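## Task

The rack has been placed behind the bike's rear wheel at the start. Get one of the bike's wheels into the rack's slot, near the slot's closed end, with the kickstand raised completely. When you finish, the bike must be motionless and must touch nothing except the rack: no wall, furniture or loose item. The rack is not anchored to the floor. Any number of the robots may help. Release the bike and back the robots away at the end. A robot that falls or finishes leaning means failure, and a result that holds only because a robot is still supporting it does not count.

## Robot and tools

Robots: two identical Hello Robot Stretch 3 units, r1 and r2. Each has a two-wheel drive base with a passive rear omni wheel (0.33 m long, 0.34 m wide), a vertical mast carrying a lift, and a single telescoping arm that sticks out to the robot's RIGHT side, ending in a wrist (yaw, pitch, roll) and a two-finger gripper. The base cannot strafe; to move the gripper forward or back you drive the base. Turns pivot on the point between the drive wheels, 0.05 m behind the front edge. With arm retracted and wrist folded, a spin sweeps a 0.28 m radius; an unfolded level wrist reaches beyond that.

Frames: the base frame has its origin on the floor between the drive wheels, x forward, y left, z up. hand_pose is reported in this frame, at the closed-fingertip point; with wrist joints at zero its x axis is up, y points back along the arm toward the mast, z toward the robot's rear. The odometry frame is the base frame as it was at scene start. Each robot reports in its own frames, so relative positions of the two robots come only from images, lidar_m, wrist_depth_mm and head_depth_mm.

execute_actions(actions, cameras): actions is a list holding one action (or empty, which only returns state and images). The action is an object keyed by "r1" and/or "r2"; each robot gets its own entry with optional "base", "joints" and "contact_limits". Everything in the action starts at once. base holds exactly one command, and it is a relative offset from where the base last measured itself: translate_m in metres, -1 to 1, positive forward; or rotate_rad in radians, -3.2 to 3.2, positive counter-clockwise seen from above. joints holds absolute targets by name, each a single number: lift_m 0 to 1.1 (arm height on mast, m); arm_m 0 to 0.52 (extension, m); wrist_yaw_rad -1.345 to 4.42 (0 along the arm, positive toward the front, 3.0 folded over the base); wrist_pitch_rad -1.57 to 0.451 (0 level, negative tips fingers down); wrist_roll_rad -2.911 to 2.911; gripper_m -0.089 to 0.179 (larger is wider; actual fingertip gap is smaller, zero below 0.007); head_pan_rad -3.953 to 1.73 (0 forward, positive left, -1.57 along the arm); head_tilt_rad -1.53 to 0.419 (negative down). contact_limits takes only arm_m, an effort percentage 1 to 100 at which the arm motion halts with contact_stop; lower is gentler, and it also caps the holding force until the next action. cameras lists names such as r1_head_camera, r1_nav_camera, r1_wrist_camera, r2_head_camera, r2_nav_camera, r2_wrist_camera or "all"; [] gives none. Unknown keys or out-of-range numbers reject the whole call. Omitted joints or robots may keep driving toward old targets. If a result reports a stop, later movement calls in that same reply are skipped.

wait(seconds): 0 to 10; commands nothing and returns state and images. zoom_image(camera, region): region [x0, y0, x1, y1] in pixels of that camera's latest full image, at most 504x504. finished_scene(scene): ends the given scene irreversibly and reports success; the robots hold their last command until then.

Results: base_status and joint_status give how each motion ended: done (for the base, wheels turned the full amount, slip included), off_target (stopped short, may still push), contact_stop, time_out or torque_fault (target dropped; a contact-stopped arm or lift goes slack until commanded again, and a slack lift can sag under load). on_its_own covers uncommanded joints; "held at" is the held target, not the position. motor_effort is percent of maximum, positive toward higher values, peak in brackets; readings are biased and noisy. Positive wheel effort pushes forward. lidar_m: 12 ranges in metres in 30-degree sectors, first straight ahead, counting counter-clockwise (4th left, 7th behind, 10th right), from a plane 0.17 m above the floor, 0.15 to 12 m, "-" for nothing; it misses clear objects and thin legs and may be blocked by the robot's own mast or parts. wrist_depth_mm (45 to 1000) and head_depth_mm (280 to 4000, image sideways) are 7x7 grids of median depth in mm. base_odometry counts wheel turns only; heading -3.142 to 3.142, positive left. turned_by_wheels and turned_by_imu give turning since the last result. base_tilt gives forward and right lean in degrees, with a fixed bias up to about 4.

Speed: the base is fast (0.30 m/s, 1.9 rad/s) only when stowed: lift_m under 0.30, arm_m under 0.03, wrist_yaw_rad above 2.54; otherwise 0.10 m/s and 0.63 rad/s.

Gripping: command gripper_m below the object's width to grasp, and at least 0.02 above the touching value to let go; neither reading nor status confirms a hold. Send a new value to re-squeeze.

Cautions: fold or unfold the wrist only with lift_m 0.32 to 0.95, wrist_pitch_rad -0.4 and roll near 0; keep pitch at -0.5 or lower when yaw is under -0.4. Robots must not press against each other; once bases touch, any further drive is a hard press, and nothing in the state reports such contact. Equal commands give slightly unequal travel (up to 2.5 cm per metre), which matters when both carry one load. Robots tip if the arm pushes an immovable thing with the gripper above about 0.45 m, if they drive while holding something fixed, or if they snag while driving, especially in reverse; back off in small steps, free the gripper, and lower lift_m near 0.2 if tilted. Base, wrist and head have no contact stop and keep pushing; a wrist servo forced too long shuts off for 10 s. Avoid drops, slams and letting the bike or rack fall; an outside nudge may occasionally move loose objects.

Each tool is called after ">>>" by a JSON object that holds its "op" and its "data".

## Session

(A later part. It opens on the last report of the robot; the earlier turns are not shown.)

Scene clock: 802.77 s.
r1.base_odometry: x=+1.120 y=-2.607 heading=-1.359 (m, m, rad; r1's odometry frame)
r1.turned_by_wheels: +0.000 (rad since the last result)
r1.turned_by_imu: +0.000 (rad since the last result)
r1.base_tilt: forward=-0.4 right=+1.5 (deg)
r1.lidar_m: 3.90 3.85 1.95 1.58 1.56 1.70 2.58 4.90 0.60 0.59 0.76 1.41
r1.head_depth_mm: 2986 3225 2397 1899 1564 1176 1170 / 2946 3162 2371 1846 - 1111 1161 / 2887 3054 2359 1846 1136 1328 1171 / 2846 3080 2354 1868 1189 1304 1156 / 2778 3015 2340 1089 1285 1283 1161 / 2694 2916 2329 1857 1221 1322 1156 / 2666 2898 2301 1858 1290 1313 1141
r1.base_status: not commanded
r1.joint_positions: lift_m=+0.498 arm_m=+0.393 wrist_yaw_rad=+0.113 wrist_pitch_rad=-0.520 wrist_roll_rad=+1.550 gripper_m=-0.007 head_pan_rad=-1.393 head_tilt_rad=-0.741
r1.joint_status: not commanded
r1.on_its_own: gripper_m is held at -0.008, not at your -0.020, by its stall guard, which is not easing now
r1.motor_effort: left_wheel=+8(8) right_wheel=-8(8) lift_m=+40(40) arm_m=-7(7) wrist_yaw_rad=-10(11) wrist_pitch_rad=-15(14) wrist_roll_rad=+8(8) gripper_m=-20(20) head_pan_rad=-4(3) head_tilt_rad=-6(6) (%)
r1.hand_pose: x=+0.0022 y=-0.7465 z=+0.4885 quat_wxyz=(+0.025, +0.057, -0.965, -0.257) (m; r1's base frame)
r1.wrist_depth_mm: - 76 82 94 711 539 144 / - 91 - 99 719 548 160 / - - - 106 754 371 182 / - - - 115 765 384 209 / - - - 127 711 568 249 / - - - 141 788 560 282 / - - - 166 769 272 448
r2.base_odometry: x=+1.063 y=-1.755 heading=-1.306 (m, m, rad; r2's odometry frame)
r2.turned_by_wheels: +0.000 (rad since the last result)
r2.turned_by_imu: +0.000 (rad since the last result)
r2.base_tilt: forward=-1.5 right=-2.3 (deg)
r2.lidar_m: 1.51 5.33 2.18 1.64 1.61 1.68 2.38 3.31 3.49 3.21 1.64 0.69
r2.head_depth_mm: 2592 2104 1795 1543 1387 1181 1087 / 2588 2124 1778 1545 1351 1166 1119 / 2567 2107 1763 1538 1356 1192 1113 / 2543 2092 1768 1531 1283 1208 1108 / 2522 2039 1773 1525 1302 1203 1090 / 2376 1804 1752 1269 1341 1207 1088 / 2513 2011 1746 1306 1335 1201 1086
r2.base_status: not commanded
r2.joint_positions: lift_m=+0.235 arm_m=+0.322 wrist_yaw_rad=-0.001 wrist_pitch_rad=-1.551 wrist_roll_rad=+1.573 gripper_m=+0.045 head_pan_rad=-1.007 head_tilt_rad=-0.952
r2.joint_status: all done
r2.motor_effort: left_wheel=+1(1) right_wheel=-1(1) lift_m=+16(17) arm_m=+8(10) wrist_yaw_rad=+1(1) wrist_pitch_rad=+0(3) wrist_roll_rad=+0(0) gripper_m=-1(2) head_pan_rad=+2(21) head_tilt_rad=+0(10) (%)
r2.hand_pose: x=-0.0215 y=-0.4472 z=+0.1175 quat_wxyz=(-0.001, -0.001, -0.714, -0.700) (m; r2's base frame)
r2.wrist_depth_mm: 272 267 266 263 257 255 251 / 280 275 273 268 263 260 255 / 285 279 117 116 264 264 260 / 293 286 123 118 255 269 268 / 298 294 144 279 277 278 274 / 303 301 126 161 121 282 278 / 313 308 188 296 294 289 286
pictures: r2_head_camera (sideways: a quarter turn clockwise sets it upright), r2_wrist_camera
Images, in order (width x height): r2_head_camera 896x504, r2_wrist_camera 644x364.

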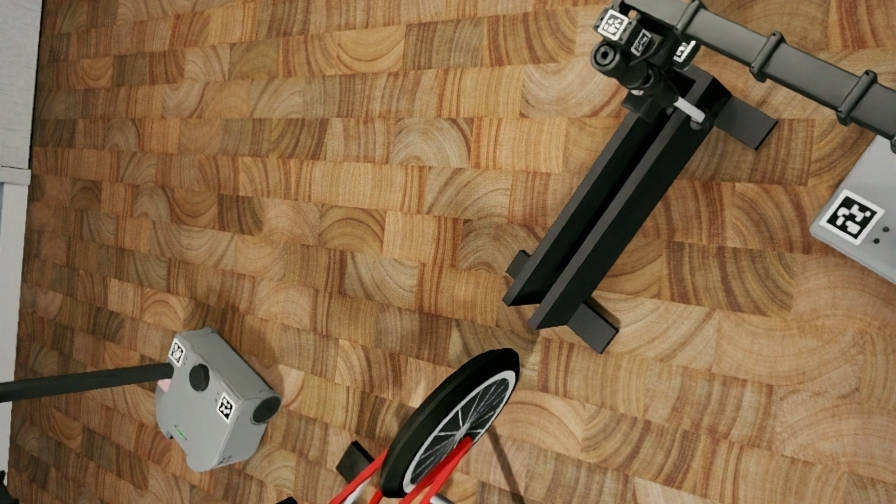

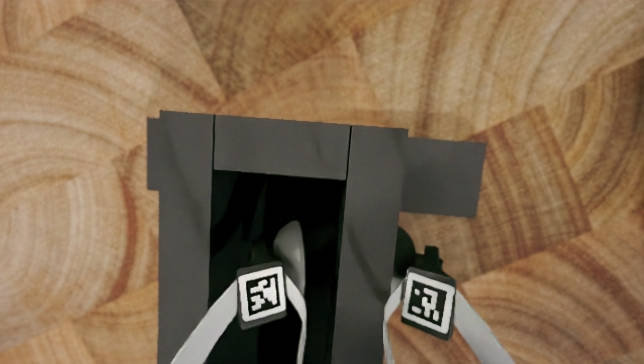

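>>> {"op": "execute_actions", "data": {"actions": [{"r2": {"joints": {"gripper_m": -0.01}}}], "cameras": []}}

>>> {"op": "execute_actions", "data": {"actions": [{"r2": {"base": {"translate_m": 0.12}}}], "cameras": ["r2_wrist_camera", "r2_head_camera", "r1_head_camera"]}}

Scene clock: 812.07 s.
r1.base_odometry: x=+1.120 y=-2.607 heading=-1.359 (m, m, rad; r1's odometry frame)
r1.turned_by_wheels: +0.000 (rad since the last result)
r1.turned_by_imu: +0.000 (rad since the last result)
r1.base_tilt: forward=-0.4 right=+1.4 (deg)
r1.lidar_m: 3.90 3.84 1.95 1.57 1.57 1.69 2.58 4.89 0.60 0.59 0.76 1.41
r1.head_depth_mm: 3060 3219 2425 1912 1582 1175 1167 / 2981 3100 2387 1840 - 1110 1161 / 2892 3043 2376 1818 1136 1329 1167 / 2825 3085 2388 1886 1188 1302 1160 / 2735 3022 2352 1089 1282 1280 1161 / 2700 2963 2335 1867 1237 1324 1155 / 2649 2867 2316 1853 1287 1317 1155
r1.base_status: not commanded
r1.joint_positions: lift_m=+0.498 arm_m=+0.393 wrist_yaw_rad=+0.113 wrist_pitch_rad=-0.520 wrist_roll_rad=+1.550 gripper_m=-0.007 head_pan_rad=-1.393 head_tilt_rad=-0.741
r1.joint_status: not commanded
r1.on_its_own: gripper_m is held at -0.008, not at your -0.020, by its stall guard, which is not easing now
r1.motor_effort: left_wheel=+8(8) right_wheel=-8(8) lift_m=+40(40) arm_m=-7(7) wrist_yaw_rad=-11(10) wrist_pitch_rad=-14(14) wrist_roll_rad=+8(8) gripper_m=-19(19) head_pan_rad=-3(4) head_tilt_rad=-6(7) (%)
r1.hand_pose: x=+0.0022 y=-0.7465 z=+0.4885 quat_wxyz=(+0.025, +0.057, -0.965, -0.257) (m; r1's base frame)
r1.wrist_depth_mm: - 76 81 94 707 545 143 / - 91 - 99 731 557 161 / - - - 106 742 368 182 / - - - 115 760 386 209 / - - - 126 711 568 248 / - - - 141 773 557 280 / - - - 166 773 273 456
r2.base_odometry: x=+1.063 y=-1.755 heading=-1.306 (m, m, rad; r2's odometry frame)
r2.turned_by_wheels: +0.000 (rad since the last result)
r2.turned_by_imu: -0.001 (rad since the last result)
r2.base_tilt: forward=-1.4 right=-2.3 (deg)
r2.lidar_m: 1.52 5.35 2.18 1.65 1.62 1.68 2.38 3.32 3.48 3.21 1.64 0.69
r2.head_depth_mm: 2604 2120 1779 1544 1393 1183 1087 / 2593 2103 1778 1547 1361 1163 1118 / 2576 2106 1766 1536 1356 1196 1114 / 2560 2090 1765 1525 1262 1213 1109 / 2524 2034 1753 1532 1300 1207 1092 / 2390 1816 1751 1277 1343 1198 1090 / 2508 1998 1746 1304 1346 1202 1087
r2.base_status: not commanded
r2.joint_positions: lift_m=+0.235 arm_m=+0.322 wrist_yaw_rad=-0.001 wrist_pitch_rad=-1.547 wrist_roll_rad=+1.573 gripper_m=-0.009 head_pan_rad=-1.007 head_tilt_rad=-0.952
r2.joint_status: all done
r2.motor_effort: left_wheel=+1(1) right_wheel=-1(1) lift_m=+19(20) arm_m=+7(8) wrist_yaw_rad=+1(1) wrist_pitch_rad=-2(2) wrist_roll_rad=+0(0) gripper_m=-14(87) head_pan_rad=+3(2) head_tilt_rad=+1(0) (%)
r2.hand_pose: x=-0.0215 y=-0.4483 z=+0.1172 quat_wxyz=(-0.001, -0.001, -0.715, -0.699) (m; r2's base frame)
r2.wrist_depth_mm: 274 269 264 262 260 255 250 / 278 279 269 267 264 260 258 / 285 277 118 116 265 264 260 / 294 121 132 117 254 268 265 / 298 123 170 119 281 278 273 / 308 301 154 121 283 282 276 / 312 310 210 125 294 288 283
pictures: none
No camera images: the call's "cameras" was empty. Leave "cameras" out to get every camera's image.

Scene clock: 814.30 s.
r1.base_odometry: x=+1.120 y=-2.607 heading=-1.360 (m, m, rad; r1's odometry frame)
r1.turned_by_wheels: +0.000 (rad since the last result)
r1.turned_by_imu: -0.001 (rad since the last result)
r1.base_tilt: forward=-0.4 right=+1.5 (deg)
r1.lidar_m: 3.90 3.84 1.95 1.58 1.56 1.69 2.57 4.92 0.60 0.59 0.76 1.32
r1.head_depth_mm: 3020 3265 2425 1909 1581 1165 1173 / 2950 3148 2387 1825 - 1255 1165 / 2906 3146 2376 1843 1173 1340 1165 / 2810 3037 2338 1892 1191 1303 1167 / 2741 3038 2367 1867 1243 1270 1161 / 2749 2948 2326 1857 1233 1322 1152 / 2664 2874 2334 1850 1283 1314 1153
r1.base_status: not commanded
r1.joint_positions: lift_m=+0.498 arm_m=+0.393 wrist_yaw_rad=+0.097 wrist_pitch_rad=-0.521 wrist_roll_rad=+1.550 gripper_m=-0.007 head_pan_rad=-1.393 head_tilt_rad=-0.741
r1.joint_status: not commanded
r1.on_its_own: gripper_m is held at -0.008, not at your -0.020, by its stall guard, which is not easing now
r1.motor_effort: left_wheel=+0(8) right_wheel=+2(8) lift_m=+39(40) arm_m=-6(7) wrist_yaw_rad=+4(9) wrist_pitch_rad=-14(14) wrist_roll_rad=+8(8) gripper_m=-18(21) head_pan_rad=-3(4) head_tilt_rad=-7(6) (%)
r1.hand_pose: x=-0.0012 y=-0.7468 z=+0.4884 quat_wxyz=(+0.023, +0.049, -0.965, -0.257) (m; r1's base frame)
r1.wrist_depth_mm: - 77 82 94 716 173 146 / - 92 - 98 728 551 162 / - - - 105 742 366 184 / - - - 113 744 383 210 / - - - 124 713 573 247 / - - - 138 769 564 279 / - - - 166 745 269 461
r2.base_odometry: x=+1.094 y=-1.870 heading=-1.307 (m, m, rad; r2's odometry frame)
r2.turned_by_wheels: -0.001 (rad since the last result)
r2.turned_by_imu: -0.002 (rad since the last result)
r2.base_tilt: forward=-1.4 right=-2.2 (deg)
r2.lidar_m: 1.41 5.25 2.25 1.70 1.67 1.74 2.46 3.41 3.58 3.15 0.61 0.63
r2.head_depth_mm: 2573 2113 1788 1546 1389 1189 1081 / 2594 2115 1766 1543 1361 1163 1121 / 2575 2092 1775 1554 1355 1193 1117 / 2564 2087 1766 1536 1270 1207 1111 / 2471 1868 1761 1536 1283 1206 1093 / 2549 1820 1731 1216 1344 1204 1087 / 2348 2053 1381 1439 1338 1202 1085
r2.base_status: done
r2.joint_positions: lift_m=+0.235 arm_m=+0.322 wrist_yaw_rad=+0.005 wrist_pitch_rad=-1.551 wrist_roll_rad=+1.573 gripper_m=-0.009 head_pan_rad=-1.007 head_tilt_rad=-0.951
r2.joint_status: not commanded
r2.on_its_own: right_wheel is at rest, and its effort (+24) is outside its rest range (-18 to +18)
r2.motor_effort: left_wheel=-8(9) right_wheel=+24(26) lift_m=+20(19) arm_m=+7(7) wrist_yaw_rad=-5(5) wrist_pitch_rad=+0(3) wrist_roll_rad=+0(0) gripper_m=-14(14) head_pan_rad=+2(1) head_tilt_rad=+0(1) (%)
r2.hand_pose: x=-0.0216 y=-0.4473 z=+0.1173 quat_wxyz=(+0.001, +0.001, -0.714, -0.700) (m; r2's base frame)
r2.wrist_depth_mm: 275 270 266 265 260 256 254 / 279 276 272 268 264 259 258 / 288 119 117 116 251 265 263 / 294 121 151 117 254 269 268 / 295 124 170 120 281 277 273 / 305 299 153 122 283 282 281 / 312 308 191 126 291 288 284
pictures: r1_head_camera (sideways: a quarter turn clockwise sets it upright), r2_head_camera (sideways: a quarter turn clockwise sets it upright), r2_wrist_camera
Images, in order (width x height): r1_head_camera 896x504, r2_head_camera 896x504, r2_wrist_camera 644x364.

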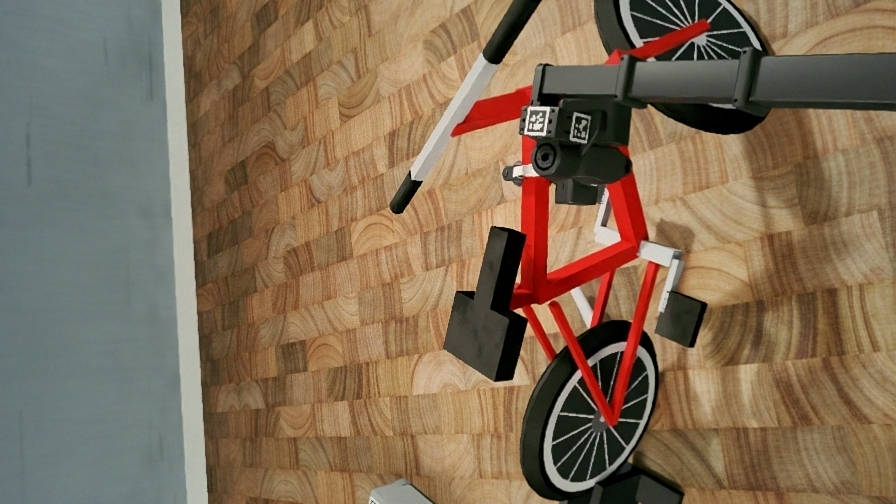

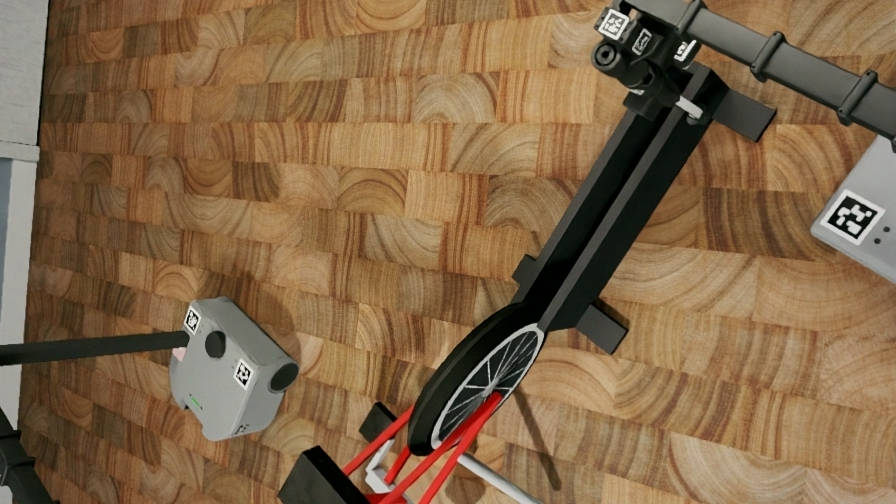

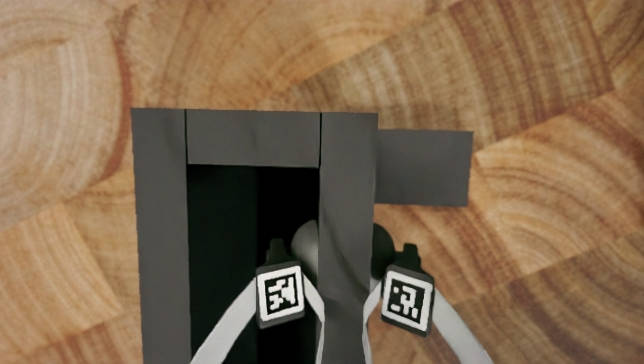

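>>> {"op": "zoom_image", "data": {"camera": "r2_head_camera", "region": [420, 220, 680, 420]}}

>>> {"op": "zoom_image", "data": {"camera": "r1_head_camera", "region": [480, 300, 740, 504]}}

Region (420, 220, 680, 420) of r2_head_camera's 896x504 image, scaled by 1.938, with more detail than that image has; it fills the top 388 rows of this view, and the rest is white.

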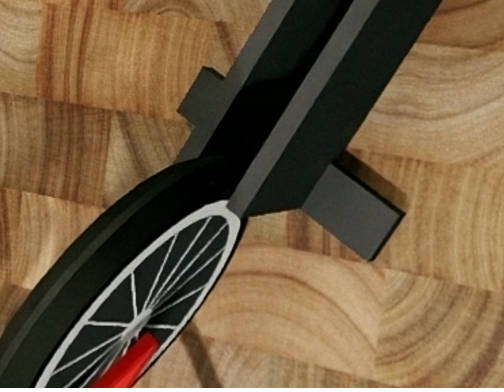

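Region (480, 300, 740, 504) of r1_head_camera's 896x504 image, scaled by 1.938, with more detail than that image has; it fills the top 395 rows of this view, and the rest is white.

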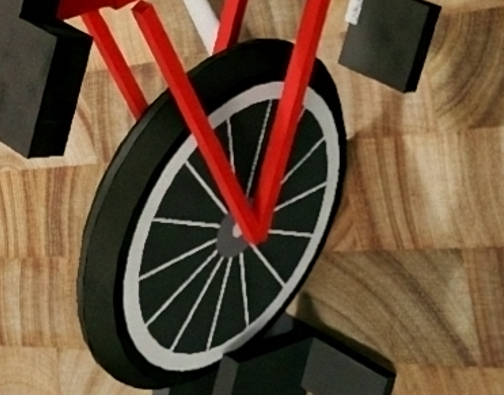

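>>> {"op": "execute_actions", "data": {"actions": [{"r2": {"base": {"translate_m": -0.025}}, "r1": {"joints": {"arm_m": 0.375}}}], "cameras": []}}

>>> {"op": "execute_actions", "data": {"actions": [{"r2": {"joints": {"arm_m": 0.31}}}], "cameras": ["r2_head_camera"]}}

>>> {"op": "execute_actions", "data": {"actions": [{"r2": {"base": {"translate_m": 0.07}}}], "cameras": ["r2_wrist_camera", "r2_head_camera"]}}

Scene clock: 831.93 s.
r1.base_odometry: x=+1.120 y=-2.607 heading=-1.359 (m, m, rad; r1's odometry frame)
r1.turned_by_wheels: +0.000 (rad since the last result)
r1.turned_by_imu: +0.000 (rad since the last result)
r1.base_tilt: forward=-0.4 right=+1.4 (deg)
r1.lidar_m: 3.88 3.84 1.95 1.58 1.56 1.69 2.57 4.92 0.59 0.58 0.75 1.32
r1.head_depth_mm: 2982 3249 2381 1920 1537 1159 1174 / 2967 3162 2413 1883 - 1104 1164 / 2855 3040 2368 1843 1262 1327 1167 / 2817 3057 2331 1868 1190 1304 1164 / 2775 3008 2358 1878 1221 1268 1158 / 2738 2935 2350 1864 1222 1315 1156 / 2662 2854 2318 1862 1289 1328 1156
r1.base_status: not commanded
r1.joint_positions: lift_m=+0.498 arm_m=+0.376 wrist_yaw_rad=+0.111 wrist_pitch_rad=-0.521 wrist_roll_rad=+1.550 gripper_m=-0.007 head_pan_rad=-1.393 head_tilt_rad=-0.741
r1.joint_status: all done
r1.on_its_own: gripper_m is held at -0.008, not at your -0.020, by its stall guard, which is not easing now
r1.motor_effort: left_wheel=+7(6) right_wheel=-6(7) lift_m=+39(40) arm_m=-5(7) wrist_yaw_rad=-9(10) wrist_pitch_rad=-14(15) wrist_roll_rad=+8(8) gripper_m=-19(20) head_pan_rad=-4(3) head_tilt_rad=-4(6) (%)
r1.hand_pose: x=+0.0018 y=-0.7294 z=+0.4884 quat_wxyz=(+0.024, +0.056, -0.965, -0.257) (m; r1's base frame)
r1.wrist_depth_mm: - 71 77 89 708 167 146 / - 85 - 94 733 538 164 / - - - 100 743 362 187 / - - - 109 758 377 217 / - - - 120 700 540 262 / - - - 135 762 505 286 / - - - 160 756 275 447
r2.base_odometry: x=+1.087 y=-1.846 heading=-1.307 (m, m, rad; r2's odometry frame)
r2.turned_by_wheels: +0.000 (rad since the last result)
r2.turned_by_imu: +0.000 (rad since the last result)
r2.base_tilt: forward=-1.5 right=-2.3 (deg)
r2.lidar_m: 1.44 5.28 2.24 1.69 1.67 1.72 2.45 3.40 3.55 3.16 0.63 0.64
r2.head_depth_mm: 2588 2121 1774 1543 1390 1186 1089 / 2587 2117 1779 1543 1360 1160 1120 / 2570 2082 1768 1544 1360 1192 1114 / 2541 2103 1777 1528 1262 1208 1108 / 2447 1877 1758 1531 1289 1206 1092 / 2475 1822 1760 1220 1341 1198 1089 / 2369 2060 1636 1439 1341 1198 1082
r2.base_status: done
r2.joint_positions: lift_m=+0.235 arm_m=+0.322 wrist_yaw_rad=-0.001 wrist_pitch_rad=-1.549 wrist_roll_rad=+1.573 gripper_m=-0.009 head_pan_rad=-1.007 head_tilt_rad=-0.951
r2.joint_status: not commanded
r2.motor_effort: left_wheel=+2(10) right_wheel=-6(20) lift_m=+19(20) arm_m=+6(6) wrist_yaw_rad=+1(5) wrist_pitch_rad=-1(1) wrist_roll_rad=+0(0) gripper_m=-14(13) head_pan_rad=+2(2) head_tilt_rad=+0(0) (%)
r2.hand_pose: x=-0.0215 y=-0.4477 z=+0.1173 quat_wxyz=(-0.001, -0.001, -0.714, -0.700) (m; r2's base frame)
r2.wrist_depth_mm: 275 268 264 261 257 253 250 / 279 275 273 266 262 258 258 / 286 280 117 115 254 265 262 / 298 121 151 118 253 268 267 / 297 124 171 120 281 278 272 / 309 301 155 122 286 282 276 / 314 309 205 126 296 288 287
pictures: none
No camera images: the call's "cameras" was empty. Leave "cameras" out to get every camera's image.

Scene clock: 832.80 s.
r1.base_odometry: x=+1.120 y=-2.607 heading=-1.359 (m, m, rad; r1's odometry frame)
r1.turned_by_wheels: +0.000 (rad since the last result)
r1.turned_by_imu: +0.000 (rad since the last result)
r1.base_tilt: forward=-0.4 right=+1.5 (deg)
r1.lidar_m: 3.89 3.85 1.95 1.58 1.56 1.69 2.57 4.92 0.59 0.58 0.75 1.33
r1.head_depth_mm: 2981 3274 2373 1924 1532 1165 1176 / 2934 3165 2360 1888 - 1106 1173 / 2880 3120 2359 1827 1260 1337 1157 / 2869 3035 2372 1864 1182 1300 1159 / 2785 3017 2343 1867 1218 1280 1164 / 2690 2953 2343 1853 1220 1322 1155 / 2642 2924 2309 1862 1292 1322 1153
r1.base_status: not commanded
r1.joint_positions: lift_m=+0.498 arm_m=+0.376 wrist_yaw_rad=+0.111 wrist_pitch_rad=-0.521 wrist_roll_rad=+1.550 gripper_m=-0.007 head_pan_rad=-1.393 head_tilt_rad=-0.741
r1.joint_status: not commanded
r1.on_its_own: gripper_m is held at -0.008, not at your -0.020, by its stall guard, which is not easing now
r1.motor_effort: left_wheel=+6(7) right_wheel=-6(6) lift_m=+38(39) arm_m=-5(5) wrist_yaw_rad=-10(9) wrist_pitch_rad=-14(14) wrist_roll_rad=+8(8) gripper_m=-19(19) head_pan_rad=-4(3) head_tilt_rad=-7(6) (%)
r1.hand_pose: x=+0.0018 y=-0.7294 z=+0.4884 quat_wxyz=(+0.024, +0.056, -0.965, -0.257) (m; r1's base frame)
r1.wrist_depth_mm: - 71 77 89 708 167 146 / - 85 - 94 719 548 164 / - - - 100 738 363 186 / - - - 109 747 378 218 / - - - 120 690 533 260 / - - - 135 773 508 285 / - - - 159 747 278 446
r2.base_odometry: x=+1.087 y=-1.846 heading=-1.307 (m, m, rad; r2's odometry frame)
r2.turned_by_wheels: +0.000 (rad since the last result)
r2.turned_by_imu: +0.000 (rad since the last result)
r2.base_tilt: forward=-1.5 right=-2.3 (deg)
r2.lidar_m: 1.44 5.29 2.24 1.68 1.67 1.73 2.44 3.38 3.57 3.18 0.63 0.64
r2.head_depth_mm: 2575 2106 1780 1540 1383 - 1082 / 2563 2108 1784 1551 1367 1162 1121 / 2577 2092 1772 1536 1348 1194 1115 / 2572 2096 1768 1535 1270 1207 1110 / 2460 1874 1759 1520 1285 1207 1091 / 2462 1820 1755 1225 1346 1205 1086 / 2380 2061 1635 1435 1337 1205 1086
r2.base_status: not commanded
r2.joint_positions: lift_m=+0.235 arm_m=+0.311 wrist_yaw_rad=-0.001 wrist_pitch_rad=-1.540 wrist_roll_rad=+1.573 gripper_m=-0.009 head_pan_rad=-1.007 head_tilt_rad=-0.951
r2.joint_status: all done
r2.motor_effort: left_wheel=+2(2) right_wheel=-4(5) lift_m=+20(20) arm_m=-7(9) wrist_yaw_rad=+1(0) wrist_pitch_rad=-4(4) wrist_roll_rad=+0(0) gripper_m=-14(14) head_pan_rad=+1(2) head_tilt_rad=+0(0) (%)
r2.hand_pose: x=-0.0215 y=-0.4391 z=+0.1171 quat_wxyz=(-0.001, -0.001, -0.718, -0.696) (m; r2's base frame)
r2.wrist_depth_mm: 277 272 267 263 257 254 250 / 283 279 272 263 264 257 253 / 291 120 118 115 265 267 258 / 296 122 149 117 253 269 264 / 303 126 169 119 281 274 269 / 308 302 155 122 285 281 274 / 318 309 205 126 295 289 285
pictures: r2_head_camera (sideways: a quarter turn clockwise sets it upright)
Images, in order (width x height): r2_head_camera 896x504.

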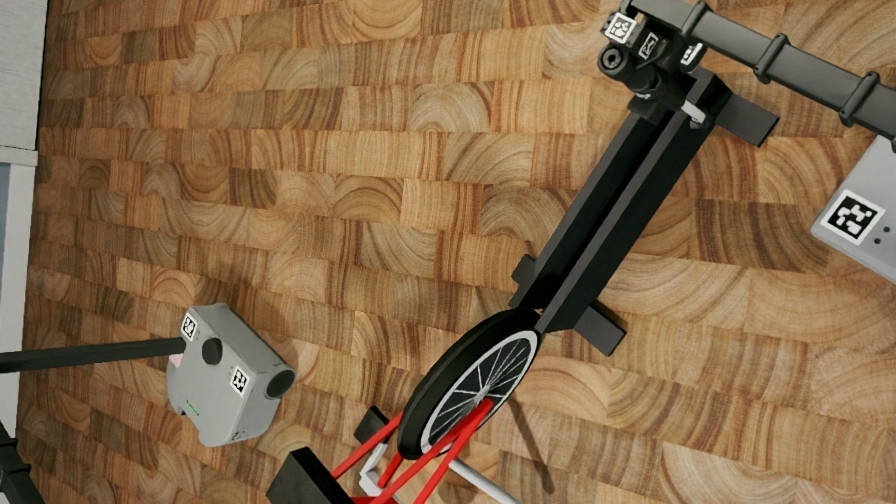

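Scene clock: 834.67 s.
r1.base_odometry: x=+1.120 y=-2.607 heading=-1.359 (m, m, rad; r1's odometry frame)
r1.turned_by_wheels: +0.000 (rad since the last result)
r1.turned_by_imu: +0.000 (rad since the last result)
r1.base_tilt: forward=-0.4 right=+1.5 (deg)
r1.lidar_m: 3.88 3.85 1.95 1.58 1.57 1.69 2.57 4.91 0.59 0.58 0.75 1.27
r1.head_depth_mm: 2983 3233 2401 1905 1527 1159 1168 / 2951 3131 2381 1909 - 1108 1169 / 2850 3087 2368 1845 1257 1332 1164 / 2854 3052 2362 1882 1186 1305 1159 / 2751 3030 2358 1863 1231 1277 1155 / 2714 2937 2338 1874 1216 1324 1144 / 2699 2868 2335 1797 1292 1315 1152
r1.base_status: not commanded
r1.joint_positions: lift_m=+0.498 arm_m=+0.376 wrist_yaw_rad=+0.111 wrist_pitch_rad=-0.521 wrist_roll_rad=+1.550 gripper_m=-0.007 head_pan_rad=-1.393 head_tilt_rad=-0.741
r1.joint_status: not commanded
r1.on_its_own: gripper_m is held at -0.008, not at your -0.020, by its stall guard, which is not easing now
r1.motor_effort: left_wheel=+7(6) right_wheel=-6(6) lift_m=+39(39) arm_m=-5(5) wrist_yaw_rad=-8(9) wrist_pitch_rad=-14(14) wrist_roll_rad=+8(8) gripper_m=-19(19) head_pan_rad=-3(3) head_tilt_rad=-7(5) (%)
r1.hand_pose: x=+0.0018 y=-0.7294 z=+0.4884 quat_wxyz=(+0.024, +0.056, -0.965, -0.257) (m; r1's base frame)
r1.wrist_depth_mm: - 71 77 89 702 167 145 / - 85 - 94 725 549 164 / - - - 100 751 361 186 / - - - 109 766 375 217 / - - - 120 697 530 260 / - - - 136 779 504 283 / - - - 159 749 275 446
r2.base_odometry: x=+1.106 y=-1.914 heading=-1.307 (m, m, rad; r2's odometry frame)
r2.turned_by_wheels: +0.000 (rad since the last result)
r2.turned_by_imu: -0.001 (rad since the last result)
r2.base_tilt: forward=-1.4 right=-2.3 (deg)
r2.lidar_m: 1.39 5.20 2.29 1.72 1.70 1.76 2.50 3.43 3.62 3.14 0.59 0.64
r2.head_depth_mm: 2558 2118 1783 1539 1383 - 1085 / 2592 2105 1778 1542 1359 1164 1118 / 2600 2095 1772 1539 1360 1195 1115 / 2554 2075 1765 1524 1256 1209 1112 / 2468 1830 1723 1526 1289 1206 1094 / 2474 2004 1717 1205 1344 1199 1087 / 2375 2064 1029 1439 1322 1199 1088
r2.base_status: done
r2.joint_positions: lift_m=+0.235 arm_m=+0.310 wrist_yaw_rad=-0.001 wrist_pitch_rad=-1.545 wrist_roll_rad=+1.573 gripper_m=-0.009 head_pan_rad=-1.007 head_tilt_rad=-0.951
r2.joint_status: not commanded
r2.motor_effort: left_wheel=-1(4) right_wheel=+4(11) lift_m=+20(20) arm_m=-6(7) wrist_yaw_rad=+1(0) wrist_pitch_rad=-2(4) wrist_roll_rad=+0(0) gripper_m=-14(14) head_pan_rad=+2(2) head_tilt_rad=+0(0) (%)
r2.hand_pose: x=-0.0215 y=-0.4377 z=+0.1172 quat_wxyz=(-0.001, -0.001, -0.716, -0.698) (m; r2's base frame)
r2.wrist_depth_mm: 276 271 267 262 258 254 249 / 281 278 272 268 265 261 256 / 287 119 117 115 265 263 260 / 294 122 147 117 254 269 266 / 302 295 169 120 283 277 273 / 308 302 155 122 287 282 277 / 316 309 198 126 294 287 287
pictures: r2_head_camera (sideways: a quarter turn clockwise sets it upright), r2_wrist_camera
Images, in order (width x height): r2_head_camera 896x504, r2_wrist_camera 644x364.

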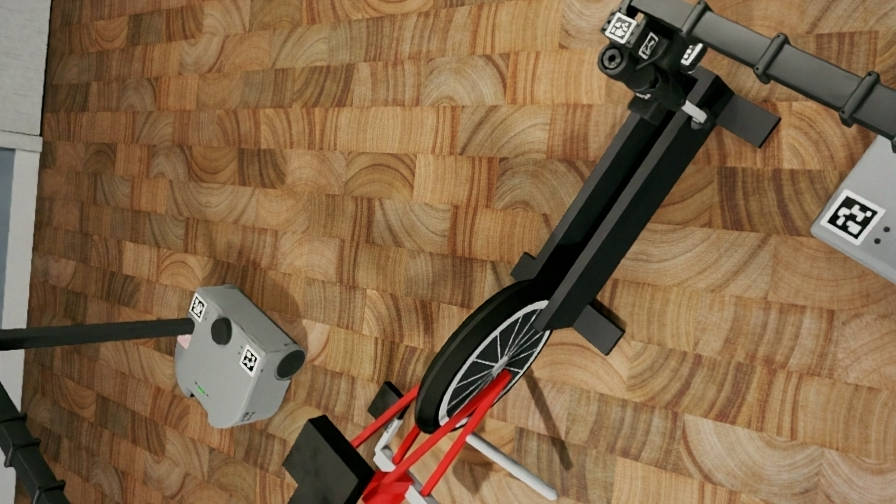

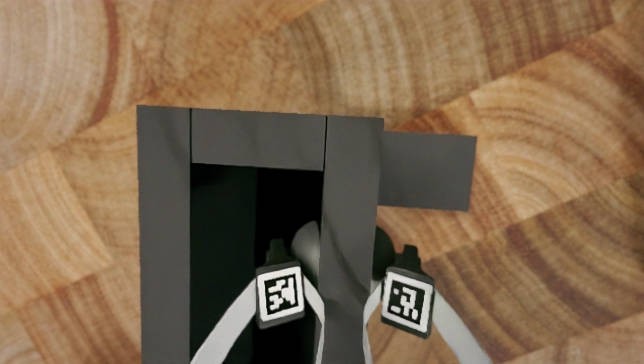

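>>> {"op": "execute_actions", "data": {"actions": [{"r2": {"base": {"translate_m": 0.15}, "joints": {"head_pan_rad": -1.1}}}], "cameras": ["r2_wrist_camera", "r2_head_camera"]}}

>>> {"op": "execute_actions", "data": {"actions": [{"r2": {"base": {"translate_m": 0.13}, "joints": {"head_pan_rad": -1.25}}}], "cameras": ["r2_wrist_camera", "r2_head_camera"]}}

Scene clock: 845.13 s.
r1.base_odometry: x=+1.120 y=-2.607 heading=-1.360 (m, m, rad; r1's odometry frame)
r1.turned_by_wheels: -0.001 (rad since the last result)
r1.turned_by_imu: -0.001 (rad since the last result)
r1.base_tilt: forward=-0.4 right=+1.5 (deg)
r1.lidar_m: 3.89 3.86 1.96 1.58 1.57 1.69 2.57 4.92 0.60 0.59 0.75 1.15
r1.head_depth_mm: 2957 3224 2416 1898 1528 1155 1168 / 2927 3144 2363 1908 - 1252 1167 / 2871 3063 2381 1840 1149 1330 1167 / 2834 3033 2350 1880 1169 1300 1159 / 2748 3023 2360 1868 1215 1277 1162 / 2739 2981 2349 1863 1212 1318 1155 / 2667 2895 2173 1697 1288 1314 1157
r1.base_status: not commanded
r1.joint_positions: lift_m=+0.498 arm_m=+0.375 wrist_yaw_rad=+0.090 wrist_pitch_rad=-0.525 wrist_roll_rad=+1.550 gripper_m=-0.007 head_pan_rad=-1.393 head_tilt_rad=-0.741
r1.joint_status: not commanded
r1.on_its_own: gripper_m is held at -0.008, not at your -0.020, by its stall guard, which is not easing now
r1.motor_effort: left_wheel=-4(7) right_wheel=+6(6) lift_m=+38(39) arm_m=-4(6) wrist_yaw_rad=+8(7) wrist_pitch_rad=-13(14) wrist_roll_rad=+8(8) gripper_m=-20(20) head_pan_rad=-4(4) head_tilt_rad=-5(6) (%)
r1.hand_pose: x=-0.0027 y=-0.7291 z=+0.4877 quat_wxyz=(+0.022, +0.046, -0.965, -0.259) (m; r1's base frame)
r1.wrist_depth_mm: - 74 79 92 703 164 151 / - - - 96 730 545 168 / - - - 101 745 359 191 / - - - 110 757 375 219 / - - - 120 699 538 263 / 222 - - 134 725 536 285 / - - - 158 737 272 428
r2.base_odometry: x=+1.145 y=-2.059 heading=-1.308 (m, m, rad; r2's odometry frame)
r2.turned_by_wheels: -0.001 (rad since the last result)
r2.turned_by_imu: -0.003 (rad since the last result)
r2.base_tilt: forward=-1.4 right=-2.3 (deg)
r2.lidar_m: 4.45 5.10 2.38 1.79 1.77 1.84 2.59 3.59 3.77 3.07 0.51 0.64
r2.head_depth_mm: 2550 2124 1785 1549 1380 1199 1102 / 2581 2108 1781 1537 1380 1159 1104 / 2591 2088 1773 1537 1354 1196 1122 / 2539 2083 1766 1522 1178 1210 1125 / 2396 2023 1691 1530 1262 1207 1092 / 2395 2063 1644 1284 1320 1201 1087 / 2317 2071 1760 1279 1328 1202 1088
r2.base_status: done
r2.joint_positions: lift_m=+0.235 arm_m=+0.310 wrist_yaw_rad=+0.003 wrist_pitch_rad=-1.543 wrist_roll_rad=+1.573 gripper_m=-0.009 head_pan_rad=-1.093 head_tilt_rad=-0.951
r2.joint_status: all done
r2.on_its_own: right_wheel is at rest, and its effort (+24) is outside its rest range (-18 to +18)
r2.motor_effort: left_wheel=-7(7) right_wheel=+24(28) lift_m=+20(20) arm_m=-6(6) wrist_yaw_rad=-2(3) wrist_pitch_rad=-3(3) wrist_roll_rad=+0(0) gripper_m=-14(14) head_pan_rad=-1(10) head_tilt_rad=+1(0) (%)
r2.hand_pose: x=-0.0216 y=-0.4380 z=+0.1172 quat_wxyz=(+0.001, +0.000, -0.716, -0.698) (m; r2's base frame)
r2.wrist_depth_mm: 277 115 151 165 242 254 250 / 284 117 155 264 245 258 257 / 287 119 160 271 266 265 260 / 298 123 166 118 272 268 267 / 299 125 172 120 280 276 272 / 308 128 157 122 285 280 275 / 313 309 215 126 293 285 283
pictures: r2_head_camera (sideways: a quarter turn clockwise sets it upright), r2_wrist_camera
Images, in order (width x height): r2_head_camera 896x504, r2_wrist_camera 644x364.

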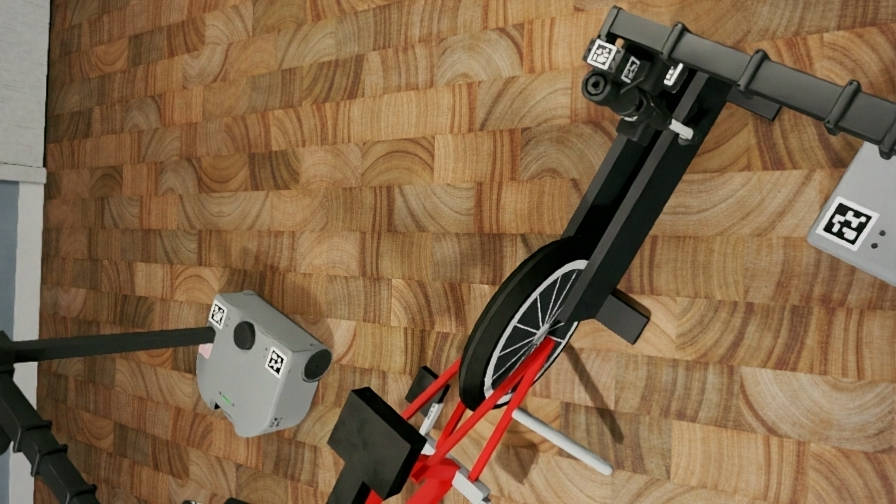

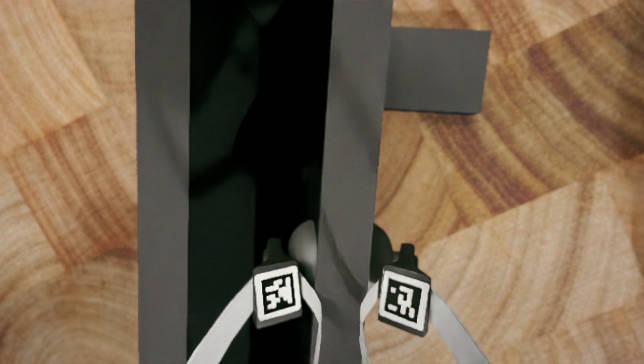

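Scene clock: 847.70 s.
r1.base_odometry: x=+1.120 y=-2.607 heading=-1.360 (m, m, rad; r1's odometry frame)
r1.turned_by_wheels: +0.000 (rad since the last result)
r1.turned_by_imu: +0.000 (rad since the last result)
r1.base_tilt: forward=-0.4 right=+1.4 (deg)
r1.lidar_m: 3.89 3.86 1.95 1.58 1.57 1.69 2.57 4.89 0.59 0.59 0.75 3.50
r1.head_depth_mm: 2960 3237 2412 1912 1536 1159 1169 / 2902 3088 2395 1901 - 1257 1169 / 2880 3083 2402 1822 1140 1345 1166 / 2847 3003 2361 1885 1172 1300 1167 / 2714 3005 2349 1869 1219 1263 1166 / 2708 2900 2319 1762 1217 1326 1152 / 2594 2829 1558 1651 1294 1322 1153
r1.base_status: not commanded
r1.joint_positions: lift_m=+0.498 arm_m=+0.375 wrist_yaw_rad=+0.090 wrist_pitch_rad=-0.525 wrist_roll_rad=+1.550 gripper_m=-0.007 head_pan_rad=-1.393 head_tilt_rad=-0.741
r1.joint_status: not commanded
r1.on_its_own: gripper_m is held at -0.008, not at your -0.020, by its stall guard, which is not easing now
r1.motor_effort: left_wheel=-4(4) right_wheel=+6(6) lift_m=+38(38) arm_m=-4(4) wrist_yaw_rad=+7(8) wrist_pitch_rad=-12(12) wrist_roll_rad=+8(8) gripper_m=-19(18) head_pan_rad=-3(3) head_tilt_rad=-6(6) (%)
r1.hand_pose: x=-0.0027 y=-0.7291 z=+0.4877 quat_wxyz=(+0.022, +0.046, -0.965, -0.259) (m; r1's base frame)
r1.wrist_depth_mm: - 74 79 92 706 163 152 / - - - 96 713 544 168 / - - - 102 741 360 192 / - - - 110 764 376 219 / - - - 120 713 534 260 / 222 - - 134 721 528 285 / - - - 157 747 272 428
r2.base_odometry: x=+1.178 y=-2.184 heading=-1.309 (m, m, rad; r2's odometry frame)
r2.turned_by_wheels: -0.001 (rad since the last result)
r2.turned_by_imu: -0.002 (rad since the last result)
r2.base_tilt: forward=-1.5 right=-2.2 (deg)
r2.lidar_m: 4.33 4.99 2.46 1.85 1.83 1.89 2.68 3.70 3.88 0.47 0.47 0.57
r2.head_depth_mm: 2604 2126 1779 1555 1361 1147 1101 / 2577 2113 1780 1542 1407 1166 1098 / 2552 2094 1771 1533 1383 1191 1129 / 2547 2095 1768 1528 1144 1213 1121 / 2527 2077 1736 1523 1133 1206 1092 / 2383 2021 1630 1211 1281 1201 1086 / 2287 2077 1684 921 1320 1199 1085
r2.base_status: done
r2.joint_positions: lift_m=+0.235 arm_m=+0.310 wrist_yaw_rad=+0.003 wrist_pitch_rad=-1.530 wrist_roll_rad=+1.573 gripper_m=-0.009 head_pan_rad=-1.243 head_tilt_rad=-0.951
r2.joint_status: all done
r2.on_its_own: right_wheel is at rest, and its effort (+23) is outside its rest range (-18 to +18)
r2.motor_effort: left_wheel=-7(8) right_wheel=+23(31) lift_m=+20(19) arm_m=-6(6) wrist_yaw_rad=-3(2) wrist_pitch_rad=-7(7) wrist_roll_rad=+0(0) gripper_m=-14(15) head_pan_rad=-3(11) head_tilt_rad=+0(1) (%)
r2.hand_pose: x=-0.0216 y=-0.4415 z=+0.1170 quat_wxyz=(+0.001, +0.000, -0.721, -0.693) (m; r2's base frame)
r2.wrist_depth_mm: 280 116 151 260 257 253 248 / 284 118 156 263 262 260 252 / 294 121 161 269 266 261 257 / 298 124 166 118 271 267 261 / 308 126 171 120 279 273 266 / 309 129 158 122 281 279 270 / 324 309 213 126 293 284 280
pictures: r2_head_camera (sideways: a quarter turn clockwise sets it upright), r2_wrist_camera
Images, in order (width x height): r2_head_camera 896x504, r2_wrist_camera 644x364.

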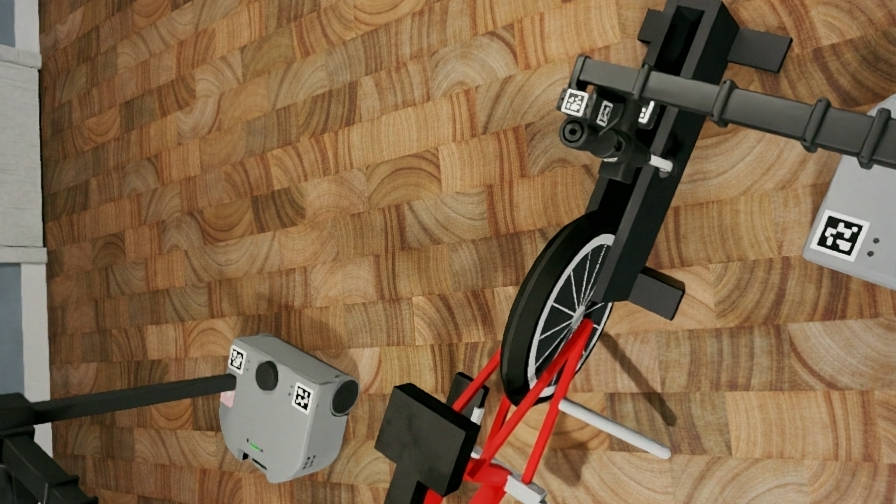

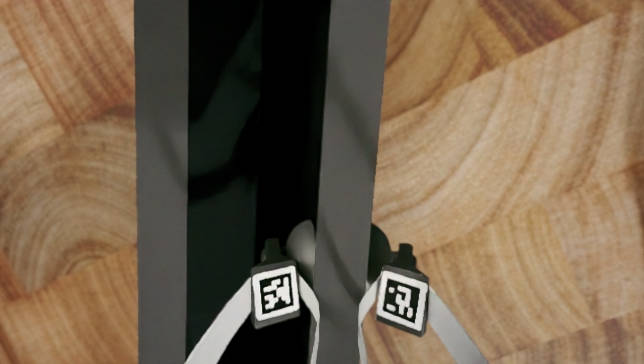

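>>> {"op": "execute_actions", "data": {"actions": [{"r2": {"joints": {"gripper_m": 0.045}}}], "cameras": []}}

>>> {"op": "execute_actions", "data": {"actions": [{"r2": {"joints": {"lift_m": 0.31}}}], "cameras": []}}

>>> {"op": "execute_actions", "data": {"actions": [{"r2": {"base": {"translate_m": -0.33}, "joints": {"arm_m": 0.345, "head_pan_rad": -1.0}}}], "cameras": ["r2_wrist_camera"]}}

Scene clock: 868.50 s.
r1.base_odometry: x=+1.120 y=-2.607 heading=-1.360 (m, m, rad; r1's odometry frame)
r1.turned_by_wheels: +0.000 (rad since the last result)
r1.turned_by_imu: +0.000 (rad since the last result)
r1.base_tilt: forward=-0.4 right=+1.4 (deg)
r1.lidar_m: 3.89 3.84 1.95 1.57 1.57 1.69 2.57 4.91 0.59 0.59 0.75 3.47
r1.head_depth_mm: 2967 3265 2370 1900 1542 1147 1170 / 2921 3139 2382 1902 - 1258 1178 / 2878 3096 2363 1827 1203 1329 1158 / 2821 2988 2365 1876 1169 1299 1166 / 2774 3073 2354 1873 1220 1269 1154 / 2731 2976 2353 1766 1215 1318 1152 / 2623 2863 1563 1656 1283 1314 1155
r1.base_status: not commanded
r1.joint_positions: lift_m=+0.498 arm_m=+0.375 wrist_yaw_rad=+0.090 wrist_pitch_rad=-0.525 wrist_roll_rad=+1.550 gripper_m=-0.007 head_pan_rad=-1.393 head_tilt_rad=-0.741
r1.joint_status: not commanded
r1.on_its_own: gripper_m is held at -0.008, not at your -0.020, by its stall guard, which is not easing now
r1.motor_effort: left_wheel=-4(4) right_wheel=+5(6) lift_m=+38(37) arm_m=-4(4) wrist_yaw_rad=+8(8) wrist_pitch_rad=-12(12) wrist_roll_rad=+8(8) gripper_m=-18(18) head_pan_rad=-3(3) head_tilt_rad=-6(5) (%)
r1.hand_pose: x=-0.0027 y=-0.7291 z=+0.4877 quat_wxyz=(+0.022, +0.046, -0.965, -0.259) (m; r1's base frame)
r1.wrist_depth_mm: - 74 79 92 703 164 151 / - - - 96 722 547 168 / - - - 102 750 358 192 / - - - 110 766 380 221 / - - - 120 708 531 261 / 222 - - 134 737 531 283 / - - - 157 743 272 433
r2.base_odometry: x=+1.178 y=-2.184 heading=-1.308 (m, m, rad; r2's odometry frame)
r2.turned_by_wheels: +0.001 (rad since the last result)
r2.turned_by_imu: +0.001 (rad since the last result)
r2.base_tilt: forward=-1.4 right=-2.3 (deg)
r2.lidar_m: 4.34 5.01 2.46 1.85 1.83 1.90 2.68 3.71 3.90 0.46 0.47 0.57
r2.head_depth_mm: 2630 2103 1793 1549 1361 1149 1101 / 2591 2109 1773 1540 1406 1173 1101 / 2570 2096 1767 1540 1378 1186 1124 / 2519 2092 1760 1537 1136 1210 1121 / 2551 2075 1733 1528 1136 1210 1090 / 2393 2011 1630 1210 1278 1202 1086 / 2300 2058 1679 928 1324 1201 1086
r2.base_status: not commanded
r2.joint_positions: lift_m=+0.235 arm_m=+0.310 wrist_yaw_rad=+0.003 wrist_pitch_rad=-1.542 wrist_roll_rad=+1.573 gripper_m=+0.045 head_pan_rad=-1.243 head_tilt_rad=-0.951
r2.joint_status: all done
r2.motor_effort: left_wheel=+0(7) right_wheel=+0(24) lift_m=+20(20) arm_m=-6(6) wrist_yaw_rad=-2(3) wrist_pitch_rad=-3(8) wrist_roll_rad=+0(0) gripper_m=+0(79) head_pan_rad=-2(3) head_tilt_rad=+0(1) (%)
r2.hand_pose: x=-0.0216 y=-0.4383 z=+0.1171 quat_wxyz=(+0.001, +0.000, -0.717, -0.697) (m; r2's base frame)
r2.wrist_depth_mm: 274 113 162 110 253 257 248 / 278 116 167 112 262 257 256 / 287 119 174 115 267 263 261 / 294 121 179 117 273 269 265 / 299 125 184 120 281 274 272 / 311 128 155 123 284 281 275 / 313 131 234 125 296 289 282
pictures: none
No camera images: the call's "cameras" was empty. Leave "cameras" out to get every camera's image.

Scene clock: 870.00 s.
r1.base_odometry: x=+1.120 y=-2.607 heading=-1.360 (m, m, rad; r1's odometry frame)
r1.turned_by_wheels: +0.000 (rad since the last result)
r1.turned_by_imu: +0.000 (rad since the last result)
r1.base_tilt: forward=-0.4 right=+1.6 (deg)
r1.lidar_m: 3.90 3.85 1.95 1.58 1.57 1.69 2.58 4.91 0.59 0.59 0.75 3.47
r1.head_depth_mm: 3011 3196 2399 1913 1542 1162 1167 / 2901 3170 2402 1883 - 1263 1173 / 2880 3051 2385 1831 1199 1338 1168 / 2813 3020 2360 1867 1165 1301 1165 / 2758 3013 2338 1880 1228 1270 1155 / 2681 2974 2319 1761 1223 1318 1155 / 2556 2816 2098 1670 1288 1324 1158
r1.base_status: not commanded
r1.joint_positions: lift_m=+0.498 arm_m=+0.375 wrist_yaw_rad=+0.090 wrist_pitch_rad=-0.525 wrist_roll_rad=+1.550 gripper_m=-0.007 head_pan_rad=-1.393 head_tilt_rad=-0.741
r1.joint_status: not commanded
r1.on_its_own: gripper_m is held at -0.008, not at your -0.020, by its stall guard, which is not easing now
r1.motor_effort: left_wheel=-3(4) right_wheel=+5(5) lift_m=+38(38) arm_m=-4(4) wrist_yaw_rad=+7(8) wrist_pitch_rad=-12(13) wrist_roll_rad=+8(8) gripper_m=-19(19) head_pan_rad=-3(4) head_tilt_rad=-6(5) (%)
r1.hand_pose: x=-0.0027 y=-0.7291 z=+0.4877 quat_wxyz=(+0.022, +0.046, -0.965, -0.259) (m; r1's base frame)
r1.wrist_depth_mm: - 74 79 92 710 164 151 / - - - 96 731 551 168 / - - - 102 745 357 191 / - - - 110 753 377 221 / - - - 120 701 540 262 / 223 - - 135 736 528 284 / - - - 157 744 272 433
r2.base_odometry: x=+1.178 y=-2.184 heading=-1.308 (m, m, rad; r2's odometry frame)
r2.turned_by_wheels: +0.000 (rad since the last result)
r2.turned_by_imu: +0.000 (rad since the last result)
r2.base_tilt: forward=-1.3 right=-2.3 (deg)
r2.lidar_m: 4.35 4.99 2.46 1.85 1.83 1.89 2.69 3.70 3.90 0.46 0.47 0.57
r2.head_depth_mm: 2597 2126 1795 1552 1367 1144 1100 / 2580 2118 1780 1535 1428 1165 1093 / 2561 2080 1772 1530 1379 1193 1127 / 2544 2103 1775 1525 1143 1211 1125 / 2521 2095 1730 1524 1139 1208 1090 / 2377 2017 1625 1215 1281 1203 1086 / 2290 2061 1675 926 1321 1203 1084
r2.base_status: not commanded
r2.joint_positions: lift_m=+0.310 arm_m=+0.310 wrist_yaw_rad=+0.003 wrist_pitch_rad=-1.543 wrist_roll_rad=+1.573 gripper_m=+0.045 head_pan_rad=-1.243 head_tilt_rad=-0.951
r2.joint_status: all done
r2.motor_effort: left_wheel=+0(0) right_wheel=+0(0) lift_m=+32(36) arm_m=-6(5) wrist_yaw_rad=-2(3) wrist_pitch_rad=-3(3) wrist_roll_rad=+0(0) gripper_m=+0(0) head_pan_rad=-2(2) head_tilt_rad=+0(0) (%)
r2.hand_pose: x=-0.0216 y=-0.4380 z=+0.1915 quat_wxyz=(+0.001, +0.000, -0.716, -0.698) (m; r2's base frame)
r2.wrist_depth_mm: 345 346 210 289 323 322 316 / 357 348 218 311 335 329 323 / 367 363 228 343 339 334 329 / 371 363 238 349 347 345 336 / 383 376 248 198 352 350 350 / 391 388 372 367 367 354 354 / 398 397 276 374 377 365 361
pictures: none
No camera images: the call's "cameras" was empty. Leave "cameras" out to get every camera's image.

Scene clock: 874.53 s.
r1.base_odometry: x=+1.120 y=-2.607 heading=-1.360 (m, m, rad; r1's odometry frame)
r1.turned_by_wheels: +0.000 (rad since the last result)
r1.turned_by_imu: +0.000 (rad since the last result)
r1.base_tilt: forward=-0.4 right=+1.5 (deg)
r1.lidar_m: 3.89 3.84 1.95 1.58 1.57 1.69 2.57 4.90 0.59 0.59 0.75 3.48
r1.head_depth_mm: 2978 3273 2394 1914 1545 1156 1173 / 2956 3111 2397 1913 - 1262 1170 / 2848 3084 2372 1846 1198 1340 1167 / 2811 3025 2395 1897 1171 1309 1161 / 2766 3022 2339 1864 1231 1272 1161 / 2698 2962 2337 1861 1218 1323 1152 / 2659 2884 2327 1857 1280 1323 1150
r1.base_status: not commanded
r1.joint_positions: lift_m=+0.498 arm_m=+0.375 wrist_yaw_rad=+0.090 wrist_pitch_rad=-0.525 wrist_roll_rad=+1.550 gripper_m=-0.007 head_pan_rad=-1.393 head_tilt_rad=-0.741
r1.joint_status: not commanded
r1.on_its_own: gripper_m is held at -0.008, not at your -0.020, by its stall guard, which is not easing now
r1.motor_effort: left_wheel=-4(4) right_wheel=+5(5) lift_m=+38(38) arm_m=-4(4) wrist_yaw_rad=+7(7) wrist_pitch_rad=-13(12) wrist_roll_rad=+8(8) gripper_m=-20(20) head_pan_rad=-3(4) head_tilt_rad=-6(6) (%)
r1.hand_pose: x=-0.0027 y=-0.7291 z=+0.4877 quat_wxyz=(+0.022, +0.046, -0.965, -0.259) (m; r1's base frame)
r1.wrist_depth_mm: - 74 79 92 706 164 152 / - - - 96 716 547 168 / - - - 102 739 357 191 / - - - 110 753 379 220 / - - - 120 698 539 262 / 223 - - 134 743 532 285 / - - - 158 756 272 428
r2.base_odometry: x=+1.093 y=-1.865 heading=-1.308 (m, m, rad; r2's odometry frame)
r2.turned_by_wheels: +0.000 (rad since the last result)
r2.turned_by_imu: +0.001 (rad since the last result)
r2.base_tilt: forward=-1.4 right=-2.2 (deg)
r2.lidar_m: 1.43 5.29 2.26 1.70 1.67 1.74 2.46 3.40 3.59 3.15 0.62 0.64
r2.head_depth_mm: 2570 2106 1793 1548 1405 1216 1082 / 2576 2109 1786 1549 1356 1198 1114 / 2580 2093 1787 1536 1363 1177 1112 / 2562 2075 1770 1537 1262 1212 1109 / 2485 1842 1753 1529 1282 1207 1090 / 2519 1820 1748 1213 1330 1200 1094 / 2385 2060 1195 1439 1343 1200 1085
r2.base_status: done
r2.joint_positions: lift_m=+0.310 arm_m=+0.345 wrist_yaw_rad=+0.002 wrist_pitch_rad=-1.543 wrist_roll_rad=+1.573 gripper_m=+0.045 head_pan_rad=-1.007 head_tilt_rad=-0.951
r2.joint_status: all done
r2.motor_effort: left_wheel=+1(1) right_wheel=-1(5) lift_m=+32(32) arm_m=+6(7) wrist_yaw_rad=-2(3) wrist_pitch_rad=-3(3) wrist_roll_rad=+0(0) gripper_m=+1(1) head_pan_rad=+1(14) head_tilt_rad=+0(0) (%)
r2.hand_pose: x=-0.0216 y=-0.4721 z=+0.1915 quat_wxyz=(+0.000, +0.000, -0.716, -0.698) (m; r2's base frame)
r2.wrist_depth_mm: 351 345 336 333 331 324 317 / 354 352 344 341 338 329 322 / 365 359 352 346 342 331 332 / 378 368 359 353 346 343 340 / 386 372 368 358 360 351 347 / 392 388 380 240 287 360 351 / 403 394 390 207 221 366 357
pictures: r2_wrist_camera
Images, in order (width x height): r2_wrist_camera 644x364.

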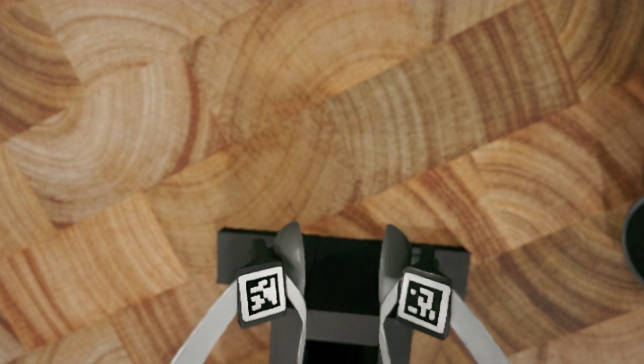

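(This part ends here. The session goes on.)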